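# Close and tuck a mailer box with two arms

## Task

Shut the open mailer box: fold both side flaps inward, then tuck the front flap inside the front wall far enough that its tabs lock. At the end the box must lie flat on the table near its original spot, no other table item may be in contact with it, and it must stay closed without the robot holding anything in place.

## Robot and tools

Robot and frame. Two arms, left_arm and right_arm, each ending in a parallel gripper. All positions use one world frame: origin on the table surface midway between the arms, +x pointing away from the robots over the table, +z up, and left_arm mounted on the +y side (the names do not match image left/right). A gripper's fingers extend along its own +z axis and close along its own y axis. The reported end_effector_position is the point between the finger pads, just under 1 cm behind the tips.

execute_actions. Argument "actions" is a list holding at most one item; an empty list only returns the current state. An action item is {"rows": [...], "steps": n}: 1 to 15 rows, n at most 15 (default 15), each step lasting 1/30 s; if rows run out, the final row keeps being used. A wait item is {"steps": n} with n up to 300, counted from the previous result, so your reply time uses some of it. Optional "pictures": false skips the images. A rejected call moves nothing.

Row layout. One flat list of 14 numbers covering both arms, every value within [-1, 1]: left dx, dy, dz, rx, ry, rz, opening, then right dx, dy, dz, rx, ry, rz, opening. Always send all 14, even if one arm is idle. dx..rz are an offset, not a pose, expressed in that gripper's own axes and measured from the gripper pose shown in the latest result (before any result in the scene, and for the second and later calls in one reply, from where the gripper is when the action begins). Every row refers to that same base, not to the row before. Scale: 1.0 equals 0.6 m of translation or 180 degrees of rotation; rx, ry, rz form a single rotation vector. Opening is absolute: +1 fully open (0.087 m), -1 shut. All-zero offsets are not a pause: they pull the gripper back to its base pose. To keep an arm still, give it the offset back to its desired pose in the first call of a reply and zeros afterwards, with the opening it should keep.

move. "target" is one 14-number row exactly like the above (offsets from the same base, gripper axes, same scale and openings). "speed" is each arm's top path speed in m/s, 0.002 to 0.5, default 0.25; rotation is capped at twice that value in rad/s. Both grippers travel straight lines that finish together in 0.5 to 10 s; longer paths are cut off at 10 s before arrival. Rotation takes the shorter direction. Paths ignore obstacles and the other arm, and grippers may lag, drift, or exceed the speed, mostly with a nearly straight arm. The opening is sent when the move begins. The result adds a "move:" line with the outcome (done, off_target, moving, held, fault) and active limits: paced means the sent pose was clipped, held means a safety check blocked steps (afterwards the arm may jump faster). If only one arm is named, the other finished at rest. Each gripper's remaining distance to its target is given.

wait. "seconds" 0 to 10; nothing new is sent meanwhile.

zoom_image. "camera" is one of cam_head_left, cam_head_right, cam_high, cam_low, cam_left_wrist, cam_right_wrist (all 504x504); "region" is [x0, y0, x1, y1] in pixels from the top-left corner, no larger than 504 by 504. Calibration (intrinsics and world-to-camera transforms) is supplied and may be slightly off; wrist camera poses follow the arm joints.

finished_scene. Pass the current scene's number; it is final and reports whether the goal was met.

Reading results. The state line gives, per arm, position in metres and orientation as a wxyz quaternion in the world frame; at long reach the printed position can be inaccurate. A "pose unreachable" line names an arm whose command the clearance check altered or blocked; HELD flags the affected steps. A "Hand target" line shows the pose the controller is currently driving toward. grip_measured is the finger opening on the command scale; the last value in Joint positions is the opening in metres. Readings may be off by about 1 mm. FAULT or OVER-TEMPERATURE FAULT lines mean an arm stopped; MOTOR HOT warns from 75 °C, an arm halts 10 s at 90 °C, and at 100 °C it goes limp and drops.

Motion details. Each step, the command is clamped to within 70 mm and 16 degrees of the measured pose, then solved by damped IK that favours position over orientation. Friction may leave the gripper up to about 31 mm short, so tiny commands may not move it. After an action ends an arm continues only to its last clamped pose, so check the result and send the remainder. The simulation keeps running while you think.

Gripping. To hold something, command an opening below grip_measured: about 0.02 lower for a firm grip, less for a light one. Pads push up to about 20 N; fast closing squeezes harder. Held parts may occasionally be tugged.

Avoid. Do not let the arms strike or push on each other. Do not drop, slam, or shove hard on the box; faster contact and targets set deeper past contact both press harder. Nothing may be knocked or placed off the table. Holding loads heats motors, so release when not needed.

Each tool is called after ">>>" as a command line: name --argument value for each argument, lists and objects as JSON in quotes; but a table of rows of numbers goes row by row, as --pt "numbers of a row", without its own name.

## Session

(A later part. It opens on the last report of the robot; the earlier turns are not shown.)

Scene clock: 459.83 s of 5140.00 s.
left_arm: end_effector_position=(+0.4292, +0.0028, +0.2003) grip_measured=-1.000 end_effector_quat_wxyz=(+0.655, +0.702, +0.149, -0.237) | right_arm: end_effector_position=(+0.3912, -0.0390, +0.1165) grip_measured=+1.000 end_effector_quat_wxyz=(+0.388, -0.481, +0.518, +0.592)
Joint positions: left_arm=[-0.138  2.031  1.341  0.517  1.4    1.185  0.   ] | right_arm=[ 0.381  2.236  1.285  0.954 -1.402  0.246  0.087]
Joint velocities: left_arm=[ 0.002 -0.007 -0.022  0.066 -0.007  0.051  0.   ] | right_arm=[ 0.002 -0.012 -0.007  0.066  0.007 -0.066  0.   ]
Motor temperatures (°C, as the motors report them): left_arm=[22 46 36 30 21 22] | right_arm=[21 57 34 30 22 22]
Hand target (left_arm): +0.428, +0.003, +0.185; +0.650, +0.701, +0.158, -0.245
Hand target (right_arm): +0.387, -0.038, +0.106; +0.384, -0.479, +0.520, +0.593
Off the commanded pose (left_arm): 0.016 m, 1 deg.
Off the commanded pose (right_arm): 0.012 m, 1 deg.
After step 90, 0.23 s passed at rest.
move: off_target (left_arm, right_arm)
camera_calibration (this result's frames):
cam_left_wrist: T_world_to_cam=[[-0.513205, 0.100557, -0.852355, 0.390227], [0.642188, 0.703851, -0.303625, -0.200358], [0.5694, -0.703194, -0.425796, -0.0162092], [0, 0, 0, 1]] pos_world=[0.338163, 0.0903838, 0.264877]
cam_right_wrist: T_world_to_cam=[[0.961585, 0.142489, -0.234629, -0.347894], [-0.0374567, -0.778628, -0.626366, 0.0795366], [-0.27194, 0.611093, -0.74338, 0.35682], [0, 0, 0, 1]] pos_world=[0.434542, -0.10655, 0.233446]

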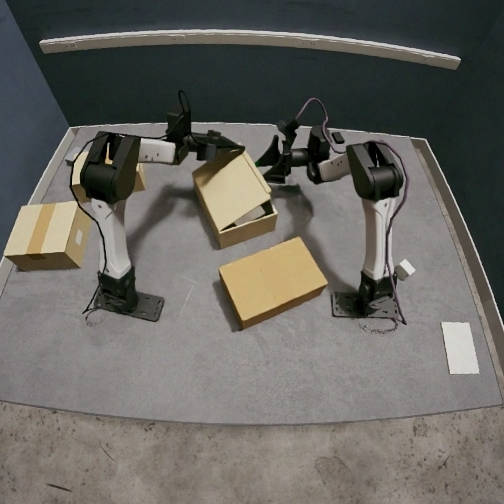

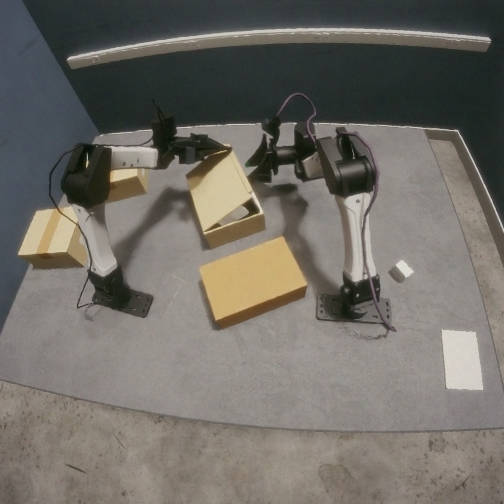

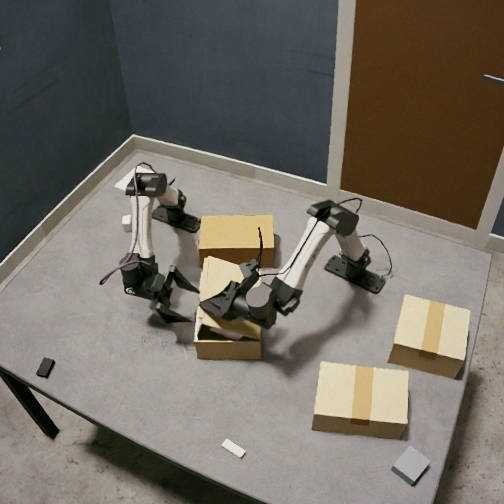

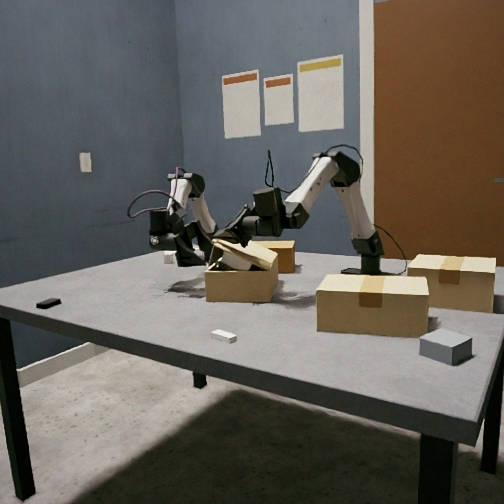

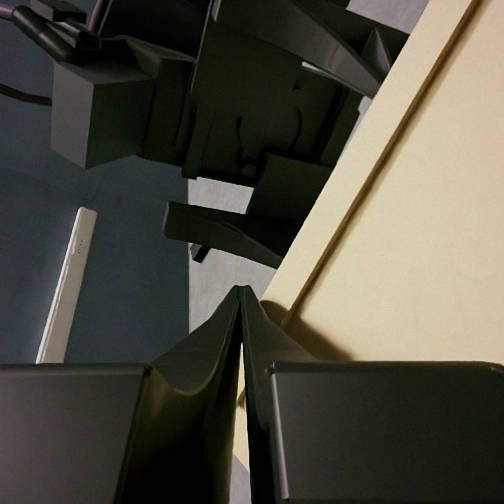

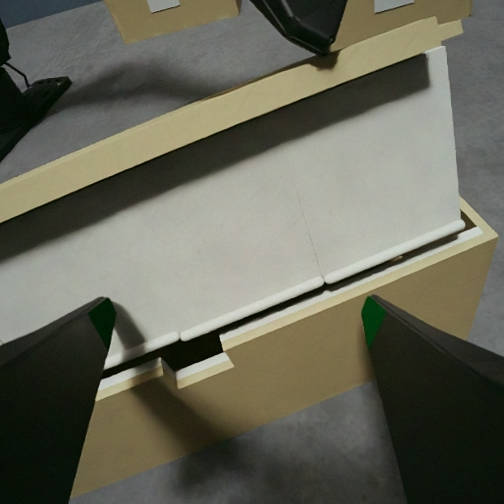

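>>> move --target '[-0.13,-0.1,0.023,0,0,0,-1,0,0,0,0,0,0,1]' --speed 0.05

>>> move --target '[0.0,0,0,0,0,0,-1,0,0,0.045,0,0,0,1]' --speed 0.03

Scene clock: 468.20 s of 5140.00 s.
left_arm: end_effector_position=(+0.3355, +0.0026, +0.1972) grip_measured=-1.000 end_effector_quat_wxyz=(+0.657, +0.702, +0.146, -0.235) | right_arm: end_effector_position=(+0.3915, -0.0389, +0.1172) grip_measured=+1.000 end_effector_quat_wxyz=(+0.390, -0.482, +0.516, +0.590)
Joint positions: left_arm=[-0.219  1.75   0.914  0.725  1.321  1.129  0.   ] | right_arm=[ 0.381  2.236  1.285  0.962 -1.402  0.246  0.087]
Joint velocities: left_arm=[ 0.012 -0.027 -0.002  0.022 -0.007 -0.051  0.   ] | right_arm=[-0.017  0.007 -0.002 -0.037  0.022 -0.066  0.   ]
Motor temperatures (°C, as the motors report them): left_arm=[22 46 36 30 21 22] | right_arm=[21 56 34 30 22 22]
Hand target (left_arm): +0.330, +0.002, +0.193; +0.655, +0.702, +0.149, -0.238
Hand target (right_arm): +0.391, -0.039, +0.116; +0.388, -0.481, +0.518, +0.592
Off the commanded pose (left_arm): 0.009 m, 1 deg.
Off the commanded pose (right_arm): 0.001 m, 0 deg.
After step 90, 3.10 s passed at rest.
move: done
camera_calibration (this result's frames):
cam_left_wrist: T_world_to_cam=[[-0.506059, 0.0986162, -0.856842, 0.338017], [0.645946, 0.701645, -0.300748, -0.142755], [0.57154, -0.70567, -0.418775, 0.0335373], [0, 0, 0, 1]] pos_world=[0.244101, 0.0904956, 0.260739]
cam_right_wrist: T_world_to_cam=[[0.963249, 0.143071, -0.227338, -0.349499], [-0.0329375, -0.777049, -0.628578, 0.0786242], [-0.266584, 0.612965, -0.743779, 0.355391], [0, 0, 0, 1]] pos_world=[0.433985, -0.106745, 0.234299]

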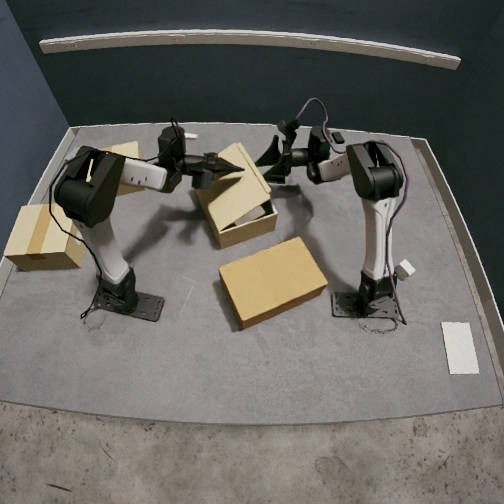

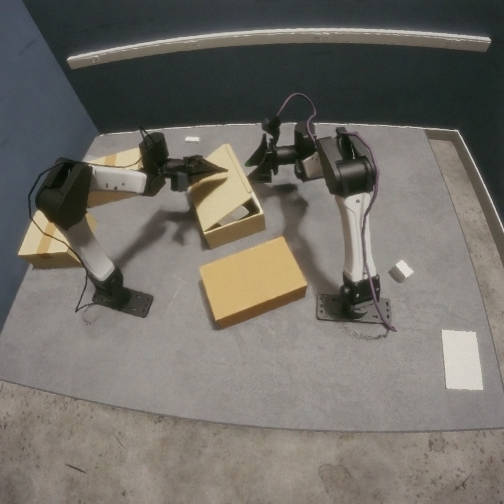

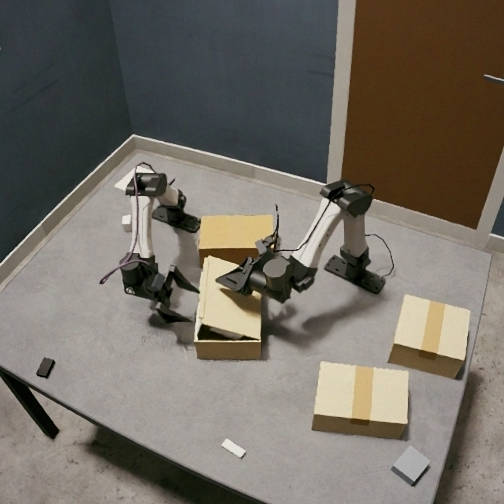

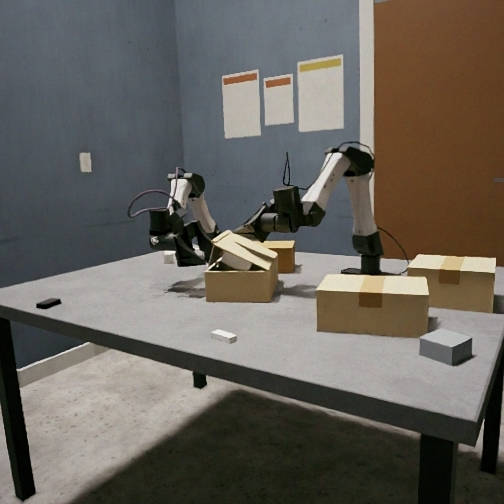

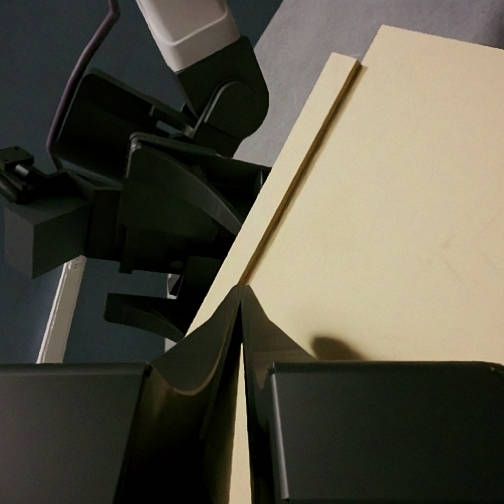

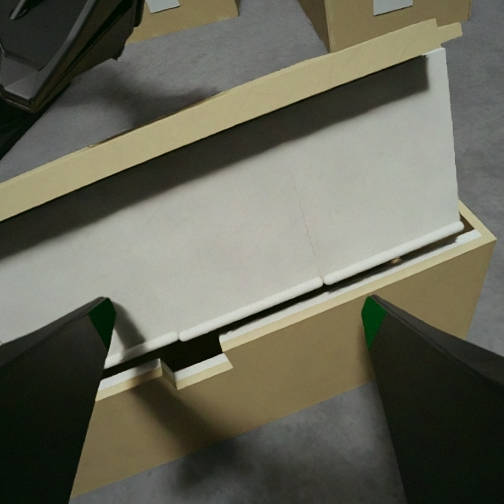

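Scene clock: 469.40 s of 5140.00 s.
left_arm: end_effector_position=(+0.3356, +0.0026, +0.1972) grip_measured=-1.000 end_effector_quat_wxyz=(+0.657, +0.702, +0.146, -0.235) | right_arm: end_effector_position=(+0.3833, -0.0180, +0.1173) grip_measured=+1.000 end_effector_quat_wxyz=(+0.390, -0.483, +0.516, +0.591)
Joint positions: left_arm=[-0.219  1.75   0.914  0.725  1.321  1.129  0.   ] | right_arm=[ 0.431  2.236  1.285  0.962 -1.354  0.246  0.087]
Joint velocities: left_arm=[-0.012 -0.002 -0.022 -0.037 -0.022  0.051  0.   ] | right_arm=[-0.012 -0.002 -0.007  0.022  0.022  0.095  0.   ]
Motor temperatures (°C, as the motors report them): left_arm=[22 46 36 30 21 22] | right_arm=[21 56 34 30 22 22]
Hand target (left_arm): +0.336, +0.003, +0.197; +0.657, +0.702, +0.146, -0.235
Hand target (right_arm): +0.387, -0.012, +0.117; +0.390, -0.482, +0.516, +0.590
Off the commanded pose (left_arm): 0.000 m, 0 deg.
Off the commanded pose (right_arm): 0.007 m, 0 deg.
move: done
camera_calibration (this result's frames):
cam_left_wrist: T_world_to_cam=[[-0.506083, 0.0984576, -0.856846, 0.338055], [0.645684, 0.701901, -0.30071, -0.142725], [0.571814, -0.705437, -0.418793, 0.0334103], [0, 0, 0, 1]] pos_world=[0.244134, 0.0904636, 0.260734]
cam_right_wrist: T_world_to_cam=[[0.962933, 0.145018, -0.227443, -0.344354], [-0.0315663, -0.776812, -0.628941, 0.0941598], [-0.267888, 0.612808, -0.74344, 0.340913], [0, 0, 0, 1]] pos_world=[0.425889, -0.0858318, 0.234348]

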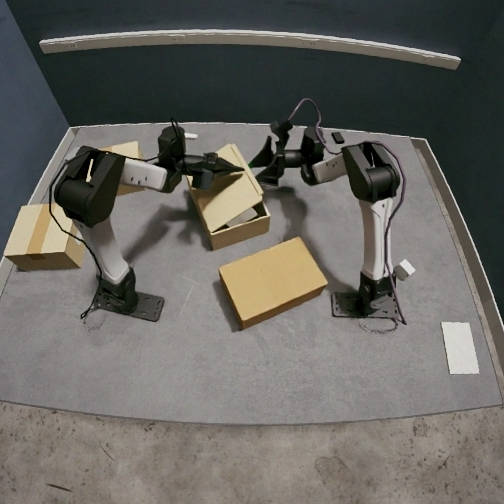

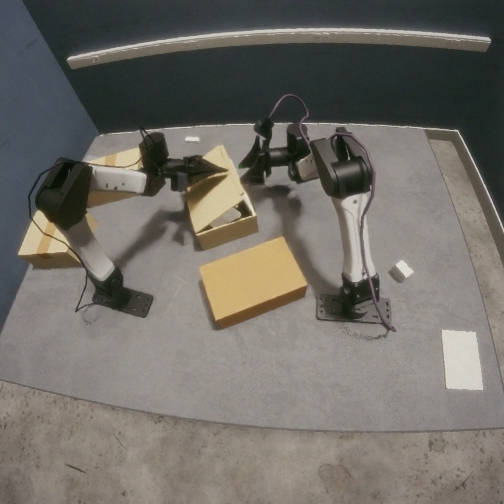

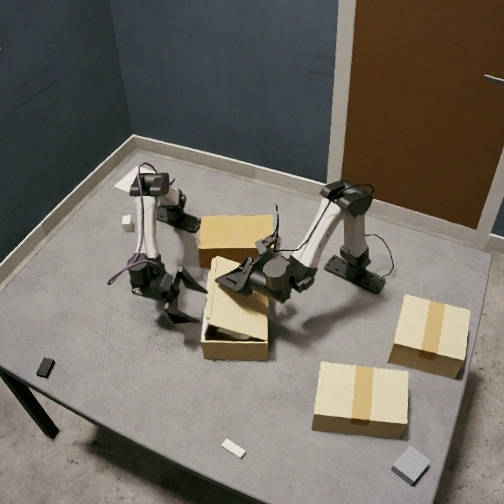

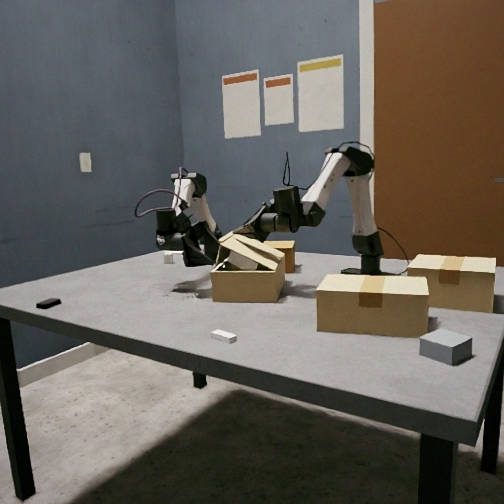

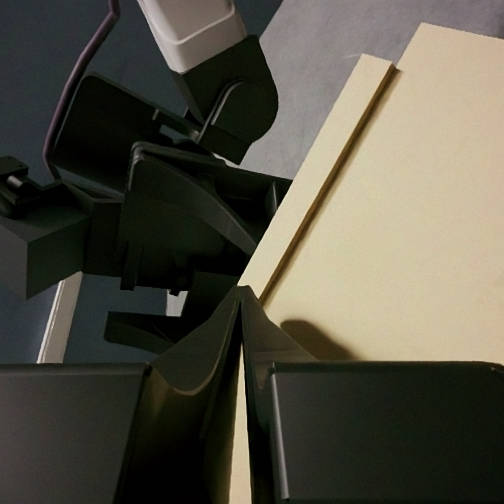

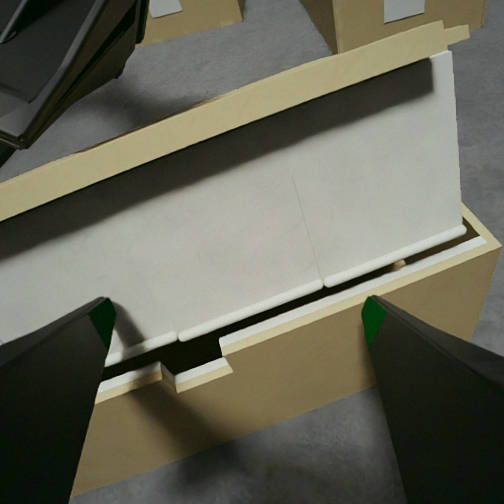

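>>> move --target '[0.05,-0.08,0.03,0,0,0,-1,0,0,0.02,0,0,0,1]' --speed 0.03

Scene clock: 473.73 s of 5140.00 s.
left_arm: end_effector_position=(+0.3407, -0.0092, +0.1818) grip_measured=-1.000 end_effector_quat_wxyz=(+0.687, +0.696, +0.092, -0.186) | right_arm: end_effector_position=(+0.3831, -0.0156, +0.1173) grip_measured=+1.000 end_effector_quat_wxyz=(+0.391, -0.482, +0.517, +0.590)
Joint positions: left_arm=[-0.246  1.871  0.871  1.049  1.29   1.129  0.   ] | right_arm=[ 0.437  2.236  1.285  0.962 -1.345  0.246  0.087]
Joint velocities: left_arm=[ 0.002 -0.002 -0.007  0.022 -0.022  0.007  0.   ] | right_arm=[ 0.012 -0.002 -0.007  0.007  0.022 -0.095  0.   ]
Motor temperatures (°C, as the motors report them): left_arm=[22 45 36 30 21 22] | right_arm=[21 55 35 30 22 22]
Hand target (left_arm): +0.331, -0.012, +0.141; +0.657, +0.701, +0.145, -0.235
Hand target (right_arm): +0.381, -0.007, +0.117; +0.390, -0.483, +0.516, +0.591
Off the commanded pose (left_arm): 0.042 m, 9 deg.
Off the commanded pose (right_arm): 0.010 m, 0 deg.
move: off_target (left_arm)
camera_calibration (this result's frames):
cam_left_wrist: T_world_to_cam=[[-0.375537, 0.0420931, -0.925851, 0.296147], [0.682815, 0.688045, -0.245677, -0.165132], [0.626686, -0.724446, -0.287128, -0.0270966], [0, 0, 0, 1]] pos_world=[0.24095, 0.0815228, 0.225839]
cam_right_wrist: T_world_to_cam=[[0.963524, 0.140998, -0.227466, -0.3448], [-0.0348492, -0.776614, -0.629012, 0.0972834], [-0.265343, 0.613996, -0.743372, 0.338451], [0, 0, 0, 1]] pos_world=[0.425419, -0.08364, 0.234358]

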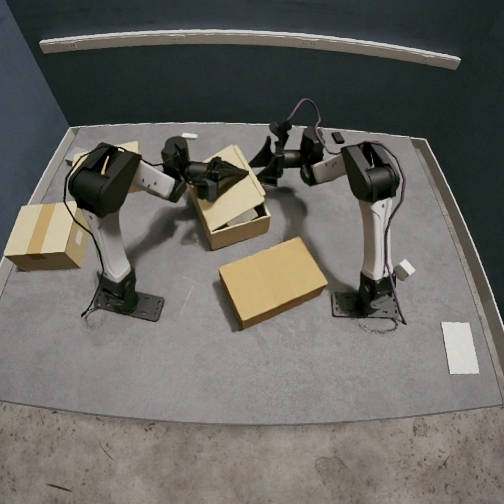

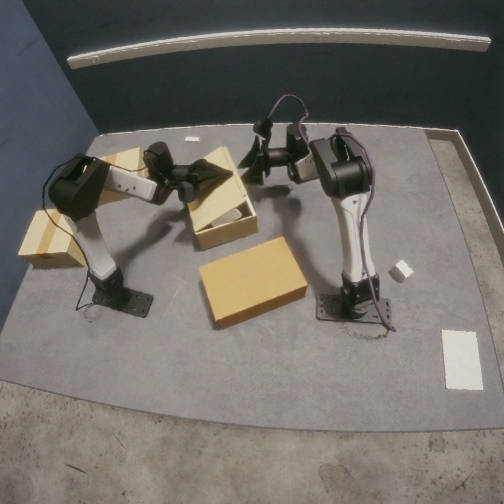

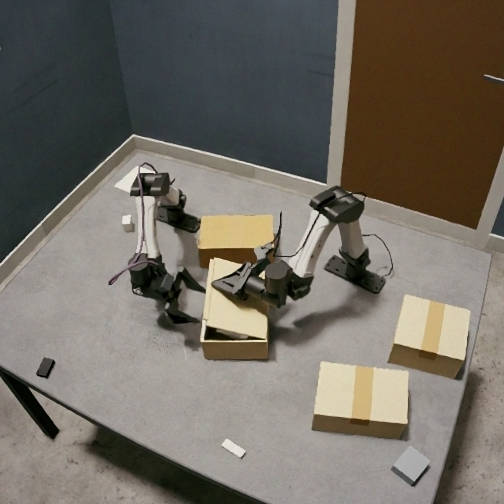

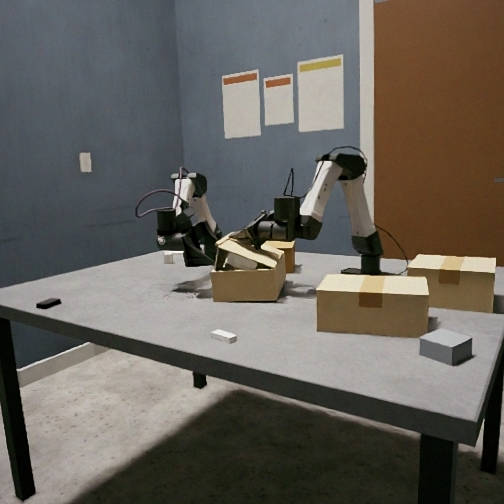

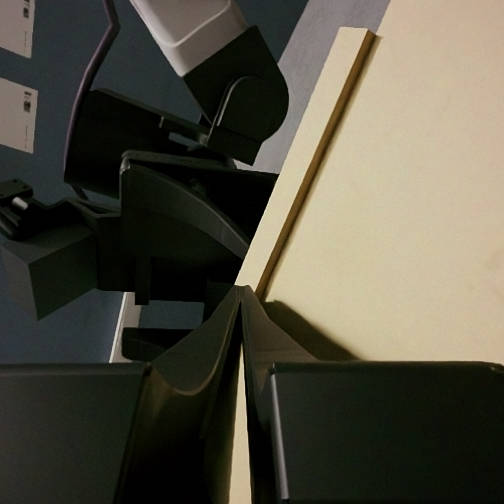

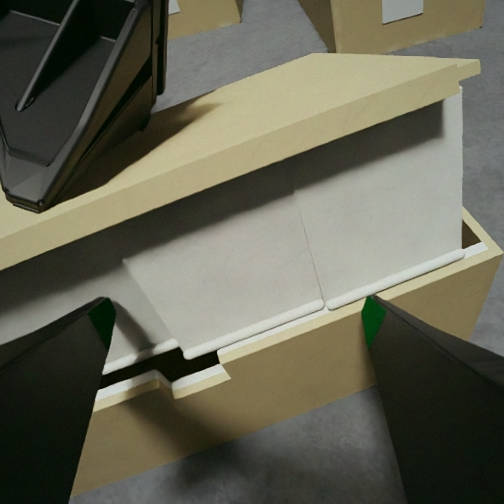

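>>> move --target '[0.02,-0.05,0.0,0,0,0,-1,0,0,0.05,0,0,0,1]' --speed 0.03

Scene clock: 476.47 s of 5140.00 s.
left_arm: end_effector_position=(+0.3415, -0.0103, +0.1827) grip_measured=-1.000 end_effector_quat_wxyz=(+0.706, +0.690, +0.048, -0.152) | right_arm: end_effector_position=(+0.3758, +0.0043, +0.1188) grip_measured=+1.000 end_effector_quat_wxyz=(+0.389, -0.484, +0.514, +0.592)
Joint positions: left_arm=[-0.246  1.927  0.859  1.227  1.296  1.136  0.   ] | right_arm=[ 0.483  2.24   1.299  0.953 -1.305  0.246  0.087]
Joint velocities: left_arm=[ 0.002 -0.012  0.002 -0.007 -0.022  0.081  0.   ] | right_arm=[-0.002 -0.002  0.002 -0.007 -0.037  0.007  0.   ]
Motor temperatures (°C, as the motors report them): left_arm=[22 44 36 30 21 22] | right_arm=[21 54 35 30 22 22]
Hand target (left_arm): +0.338, -0.009, +0.150; +0.687, +0.696, +0.092, -0.186
Hand target (right_arm): +0.378, +0.014, +0.117; +0.391, -0.482, +0.517, +0.590
Off the commanded pose (left_arm): 0.033 m, 7 deg.
Off the commanded pose (right_arm): 0.010 m, 0 deg.
move: off_target (left_arm)
camera_calibration (this result's frames):
cam_left_wrist: T_world_to_cam=[[-0.273373, 0.00173618, -0.961907, 0.268636], [0.710959, 0.673945, -0.200837, -0.182699], [0.647923, -0.73878, -0.185473, -0.0540603], [0, 0, 0, 1]] pos_world=[0.238356, 0.0827239, 0.211683]
cam_right_wrist: T_world_to_cam=[[0.962729, 0.14781, -0.226504, -0.340059], [-0.0289688, -0.776288, -0.629712, 0.111331], [-0.26891, 0.612804, -0.743074, 0.326761], [0, 0, 0, 1]] pos_world=[0.418479, -0.0635515, 0.235889]

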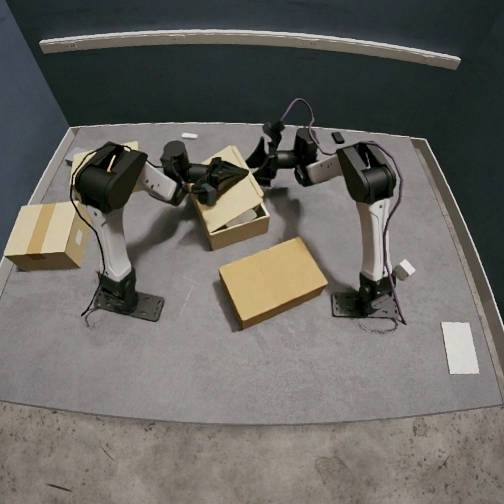

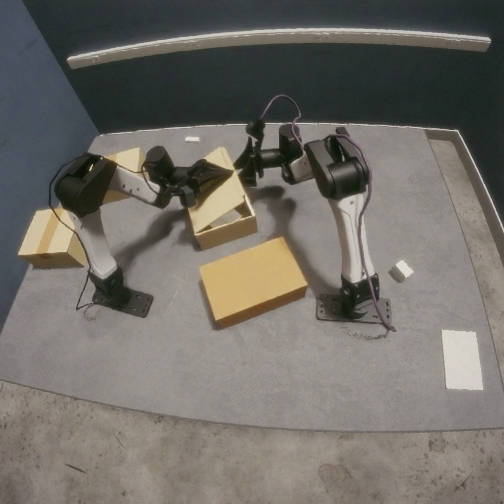

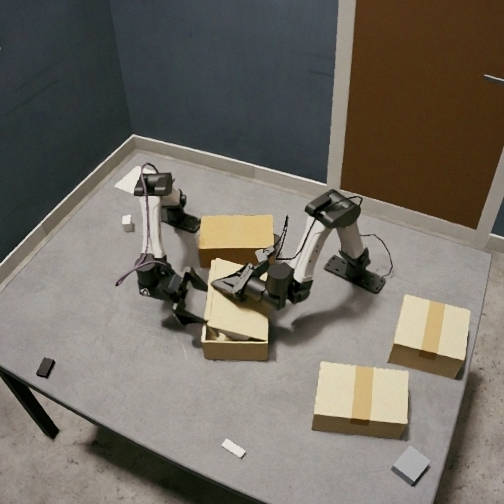

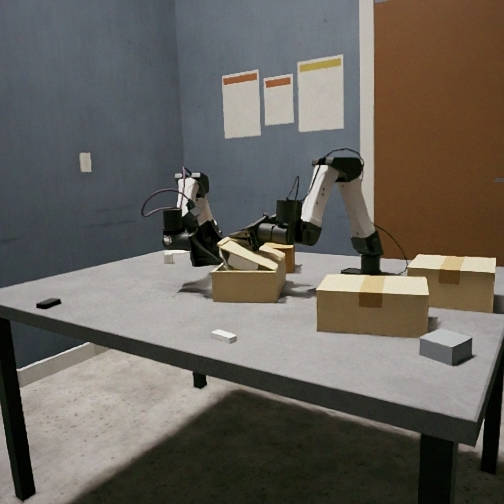

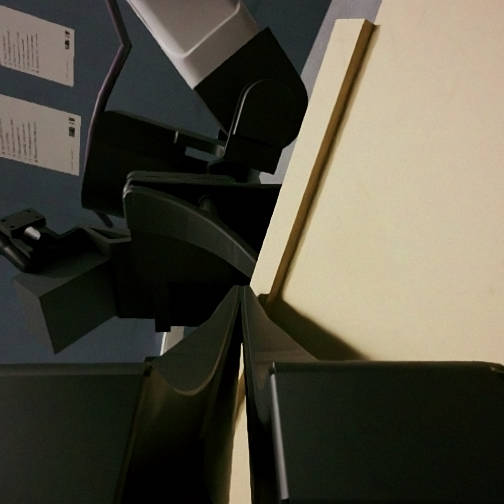

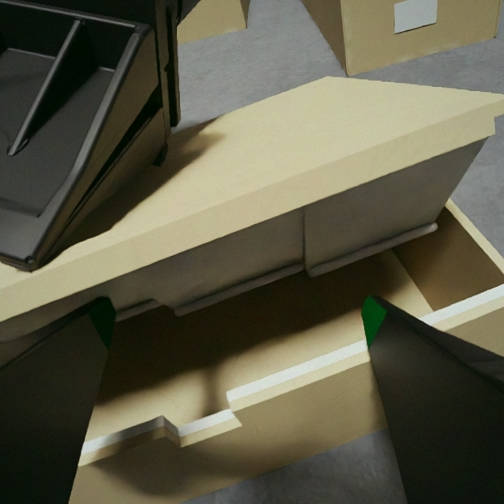

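>>> move --target '[0.03,-0.1,0.0,0,0,0,-1,0.05,0,-0.02,0,0,0,1]' --speed 0.03

Scene clock: 480.33 s of 5140.00 s.
left_arm: end_effector_position=(+0.3410, -0.0092, +0.1866) grip_measured=-1.000 end_effector_quat_wxyz=(+0.739, +0.669, -0.032, -0.076) | right_arm: end_effector_position=(+0.3768, -0.0044, +0.1095) grip_measured=+1.000 end_effector_quat_wxyz=(-0.410, +0.492, -0.500, -0.583)
Joint positions: left_arm=[-0.246  2.041  0.85   1.57   1.288  1.151  0.   ] | right_arm=[ 0.465  2.26   1.258  1.064 -1.315  0.241  0.087]
Joint velocities: left_arm=[-0.022  0.017 -0.002  0.037  0.007  0.051  0.   ] | right_arm=[-0.017  0.002 -0.007  0.007  0.037 -0.037  0.   ]
Motor temperatures (°C, as the motors report them): left_arm=[22 43 35 30 21 22] | right_arm=[21 54 35 30 22 22]
Hand target (left_arm): +0.334, -0.009, +0.123; +0.707, +0.689, +0.048, -0.152
Hand target (right_arm): +0.370, -0.009, +0.090; -0.389, +0.483, -0.514, -0.592
Off the commanded pose (left_arm): 0.067 m, 13 deg.
Off the commanded pose (right_arm): 0.021 m, 3 deg.
move: off_target (left_arm, right_arm)
camera_calibration (this result's frames):
cam_left_wrist: T_world_to_cam=[[-0.0621087, -0.0904489, -0.993963, 0.205276], [0.738177, 0.666109, -0.10674, -0.209162], [0.671742, -0.74035, 0.0253962, -0.0996913], [0, 0, 0, 1]] pos_world=[0.234115, 0.0840851, 0.184242]
cam_right_wrist: T_world_to_cam=[[0.973972, 0.144664, -0.174503, -0.351804], [-0.00265702, -0.762519, -0.646961, 0.0906946], [-0.226654, 0.630585, -0.742287, 0.309479], [0, 0, 0, 1]] pos_world=[0.413032, -0.0751034, 0.227007]

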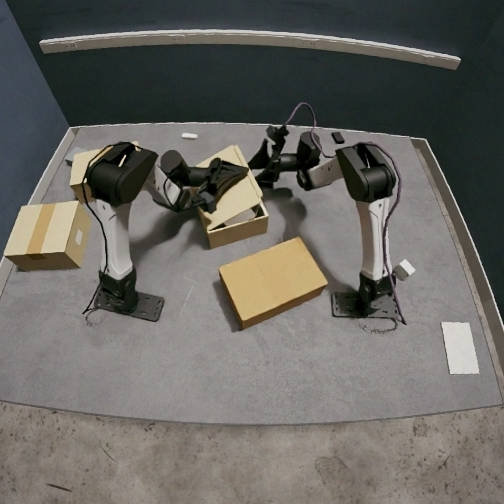

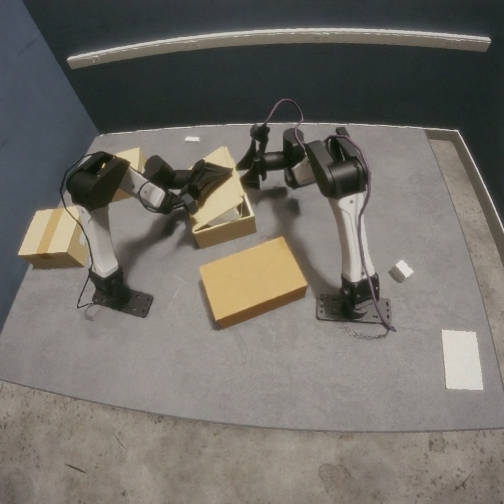

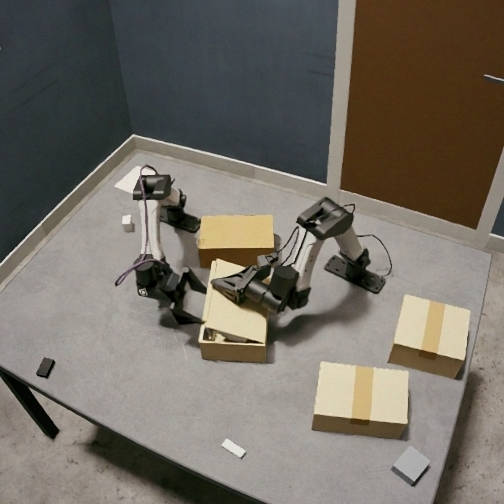

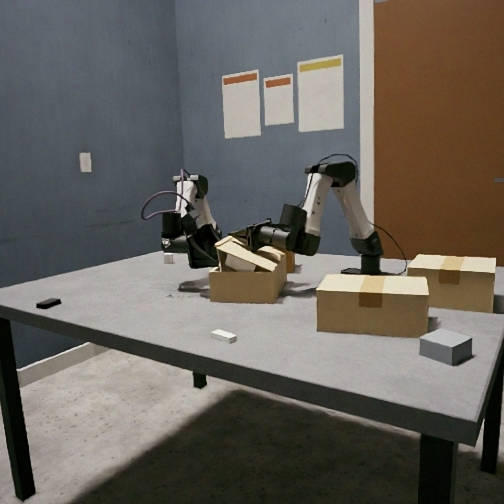

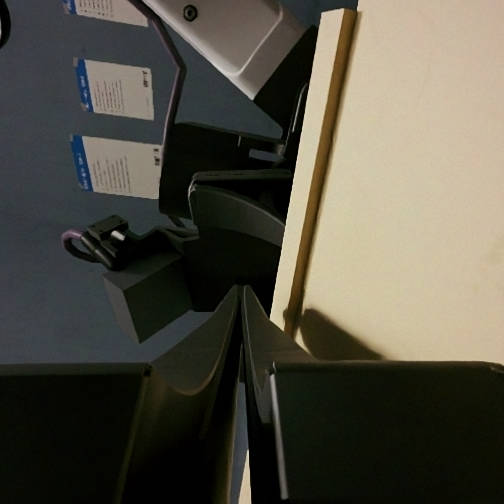

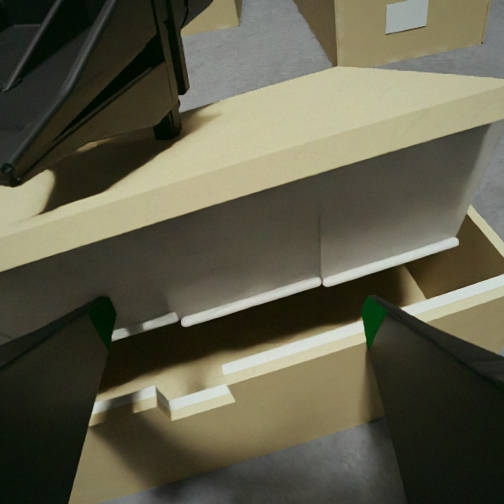

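>>> zoom_image --camera "cam_head_right" --region '[170,140,290,250]'

>>> zoom_image --camera "cam_low" --region '[170,220,300,310]'

Region (170, 140, 290, 250) of cam_head_right's 504x504 image, scaled by 4.200, with more detail than that image has; it fills the top 462 rows of this view, and the rest is white.

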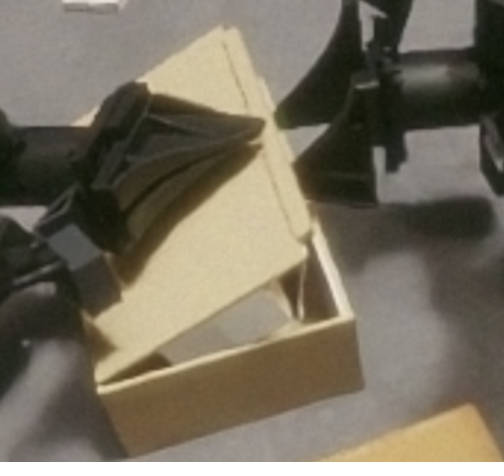

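Region (170, 220, 300, 310) of cam_low's 504x504 image, scaled by 3.877, with more detail than that image has; it fills the top 349 rows of this view, and the rest is white.

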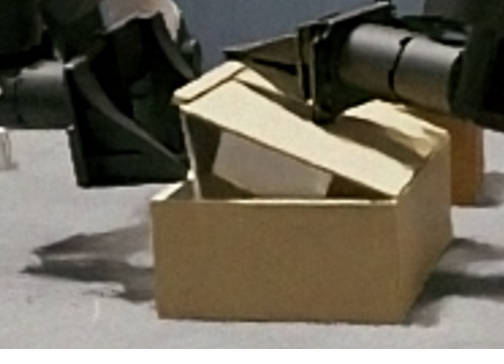

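>>> move --target '[0.0,-0.08,0.0,0,0,0,-1,0.02,0,-0.03,0,0,0,1]' --speed 0.02

Scene clock: 487.67 s of 5140.00 s.
left_arm: end_effector_position=(+0.3433, -0.0106, +0.1877) grip_measured=-1.000 end_effector_quat_wxyz=(+0.743, +0.665, -0.074, -0.019) | right_arm: end_effector_position=(+0.3814, -0.0178, +0.1085) grip_measured=+1.000 end_effector_quat_wxyz=(-0.419, +0.496, -0.495, -0.578)
Joint positions: left_arm=[-0.252  2.057  0.85   1.571  1.269  1.306  0.   ] | right_arm=[ 0.434  2.261  1.242  1.105 -1.341  0.241  0.087]
Joint velocities: left_arm=[-0.007 -0.027  0.007  0.081  0.022 -0.007  0.   ] | right_arm=[-0.007 -0.007 -0.007 -0.007  0.007 -0.066  0.   ]
Motor temperatures (°C, as the motors report them): left_arm=[22 42 35 29 21 22] | right_arm=[21 53 34 30 22 22]
Hand target (left_arm): +0.334, -0.013, +0.141; +0.728, +0.681, -0.029, -0.073
Hand target (right_arm): +0.377, -0.022, +0.098; -0.409, +0.492, -0.500, -0.583
Off the commanded pose (left_arm): 0.049 m, 8 deg.
Off the commanded pose (right_arm): 0.013 m, 1 deg.
joint sent to its limit (left arm) — the command would take joint 4 (wrist pitch) past its upper limit, so that joint was sent only as far as its limit.
After step 90, 1.70 s passed at rest.
move: off_target (left_arm, right_arm)
camera_calibration (this result's frames):
cam_left_wrist: T_world_to_cam=[[0.0777993, -0.112885, -0.990558, 0.157532], [0.728094, 0.685158, -0.0208962, -0.222356], [0.681048, -0.719594, 0.135496, -0.125952], [0, 0, 0, 1]] pos_world=[0.23542, 0.0794973, 0.168464]
cam_right_wrist: T_world_to_cam=[[0.978566, 0.139901, -0.151117, -0.358917], [0.00748713, -0.7575, -0.652793, 0.0767405], [-0.205797, 0.637669, -0.742311, 0.31046], [0, 0, 0, 1]] pos_world=[0.414541, -0.0896275, 0.226315]

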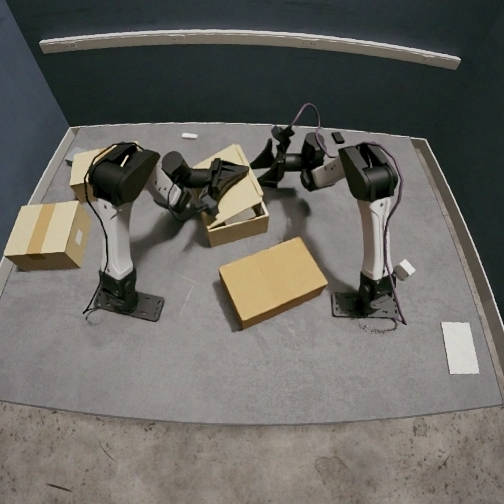

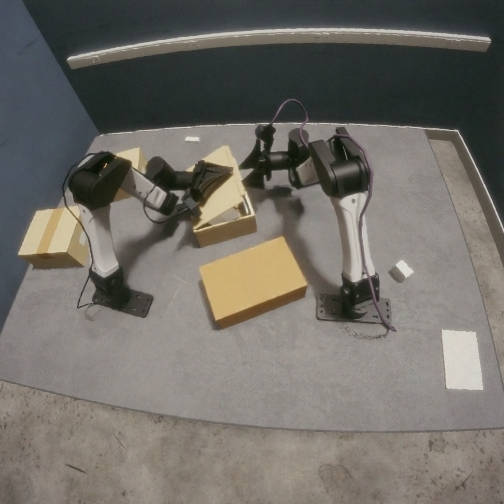

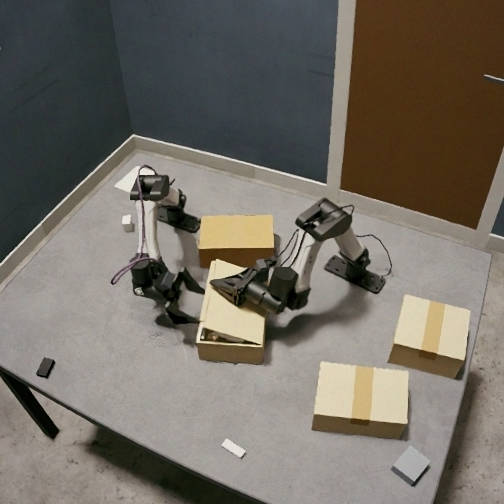

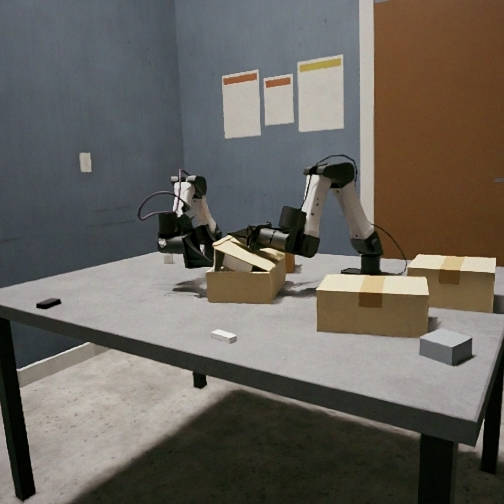

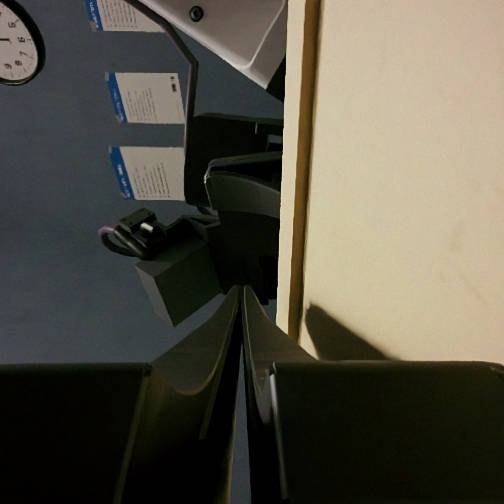

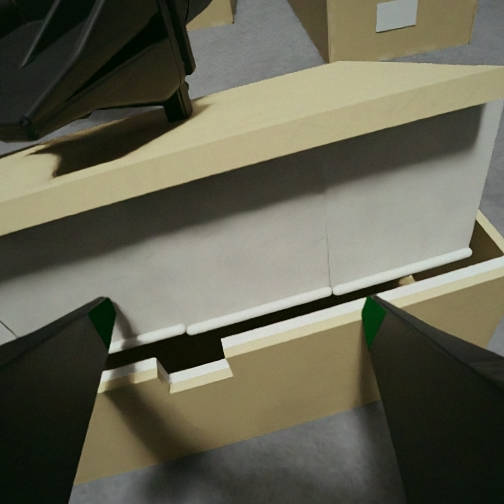

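>>> move --target '[0.0,0.07,-0.06,0.42,0,0,-1,0.0,0,0.02,0,0,0,1]' --speed 0.1

Scene clock: 499.57 s of 5140.00 s.
left_arm: end_effector_position=(+0.3485, +0.0289, +0.2334) grip_measured=-1.000 end_effector_quat_wxyz=(+0.211, +0.963, +0.146, +0.080) | right_arm: end_effector_position=(+0.3791, -0.0115, +0.1087) grip_measured=+1.000 end_effector_quat_wxyz=(-0.420, +0.495, -0.495, -0.578)
Joint positions: left_arm=[-0.536  1.825  1.931 -1.247  0.154  2.104  0.   ] | right_arm=[ 0.449  2.261  1.242  1.106 -1.323  0.241  0.087]
Joint velocities: left_arm=[-0.007  0.027  0.037 -0.007 -0.007  0.007  0.   ] | right_arm=[-0.027  0.002 -0.002 -0.066 -0.066 -0.007  0.   ]
Motor temperatures (°C, as the motors report them): left_arm=[22 41 35 29 21 22] | right_arm=[21 52 34 30 22 22]
Hand target (left_arm): +0.346, +0.028, +0.227; +0.196, +0.968, +0.141, +0.072
Hand target (right_arm): +0.379, -0.006, +0.109; -0.419, +0.496, -0.494, -0.578
Off the commanded pose (left_arm): 0.009 m, 26 deg; orientation clipped at the last step of the last action.
Off the commanded pose (right_arm): 0.006 m, 0 deg.
joint sent to its limit (left arm) — the command would take joint 6 (wrist roll) past its upper limit, so that joint was sent only as far as its limit.
After step 90, 1.00 s passed at rest.
move: off_target (left_arm); limits=paced
camera_calibration (this result's frames):
cam_left_wrist: T_world_to_cam=[[-0.240768, 0.872451, -0.425277, 0.157453], [0.431293, 0.488701, 0.758391, -0.324941], [0.869492, -0.000823365, -0.493946, -0.0468518], [0, 0, 0, 1]] pos_world=[0.218792, 0.0213904, 0.290252]
cam_right_wrist: T_world_to_cam=[[0.978789, 0.138325, -0.151121, -0.357562], [0.00594815, -0.756524, -0.653939, 0.0824022], [-0.204783, 0.639169, -0.7413, 0.305649], [0, 0, 0, 1]] pos_world=[0.41208, -0.0835623, 0.226428]

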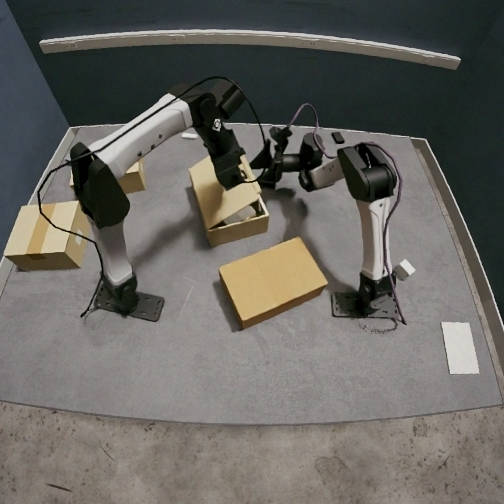

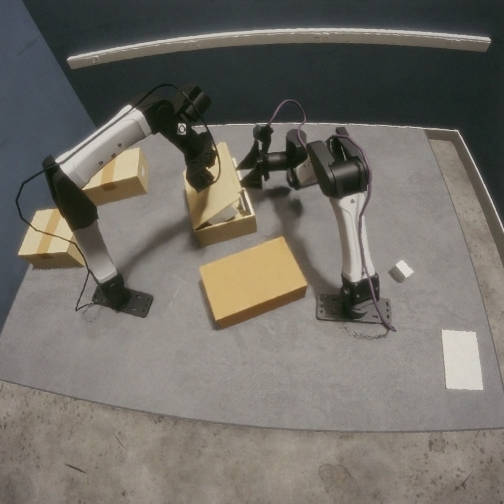

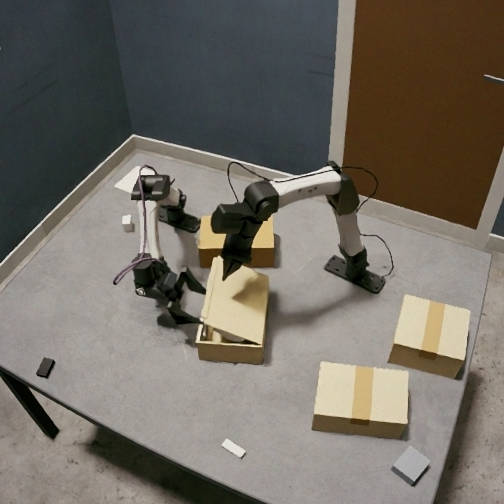

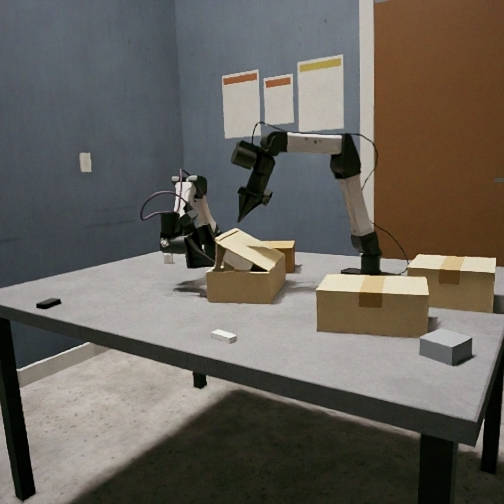

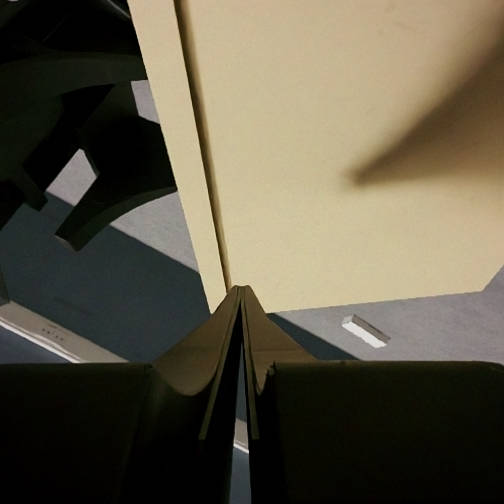

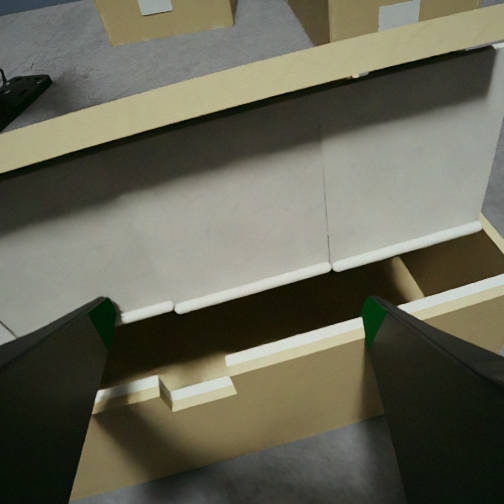

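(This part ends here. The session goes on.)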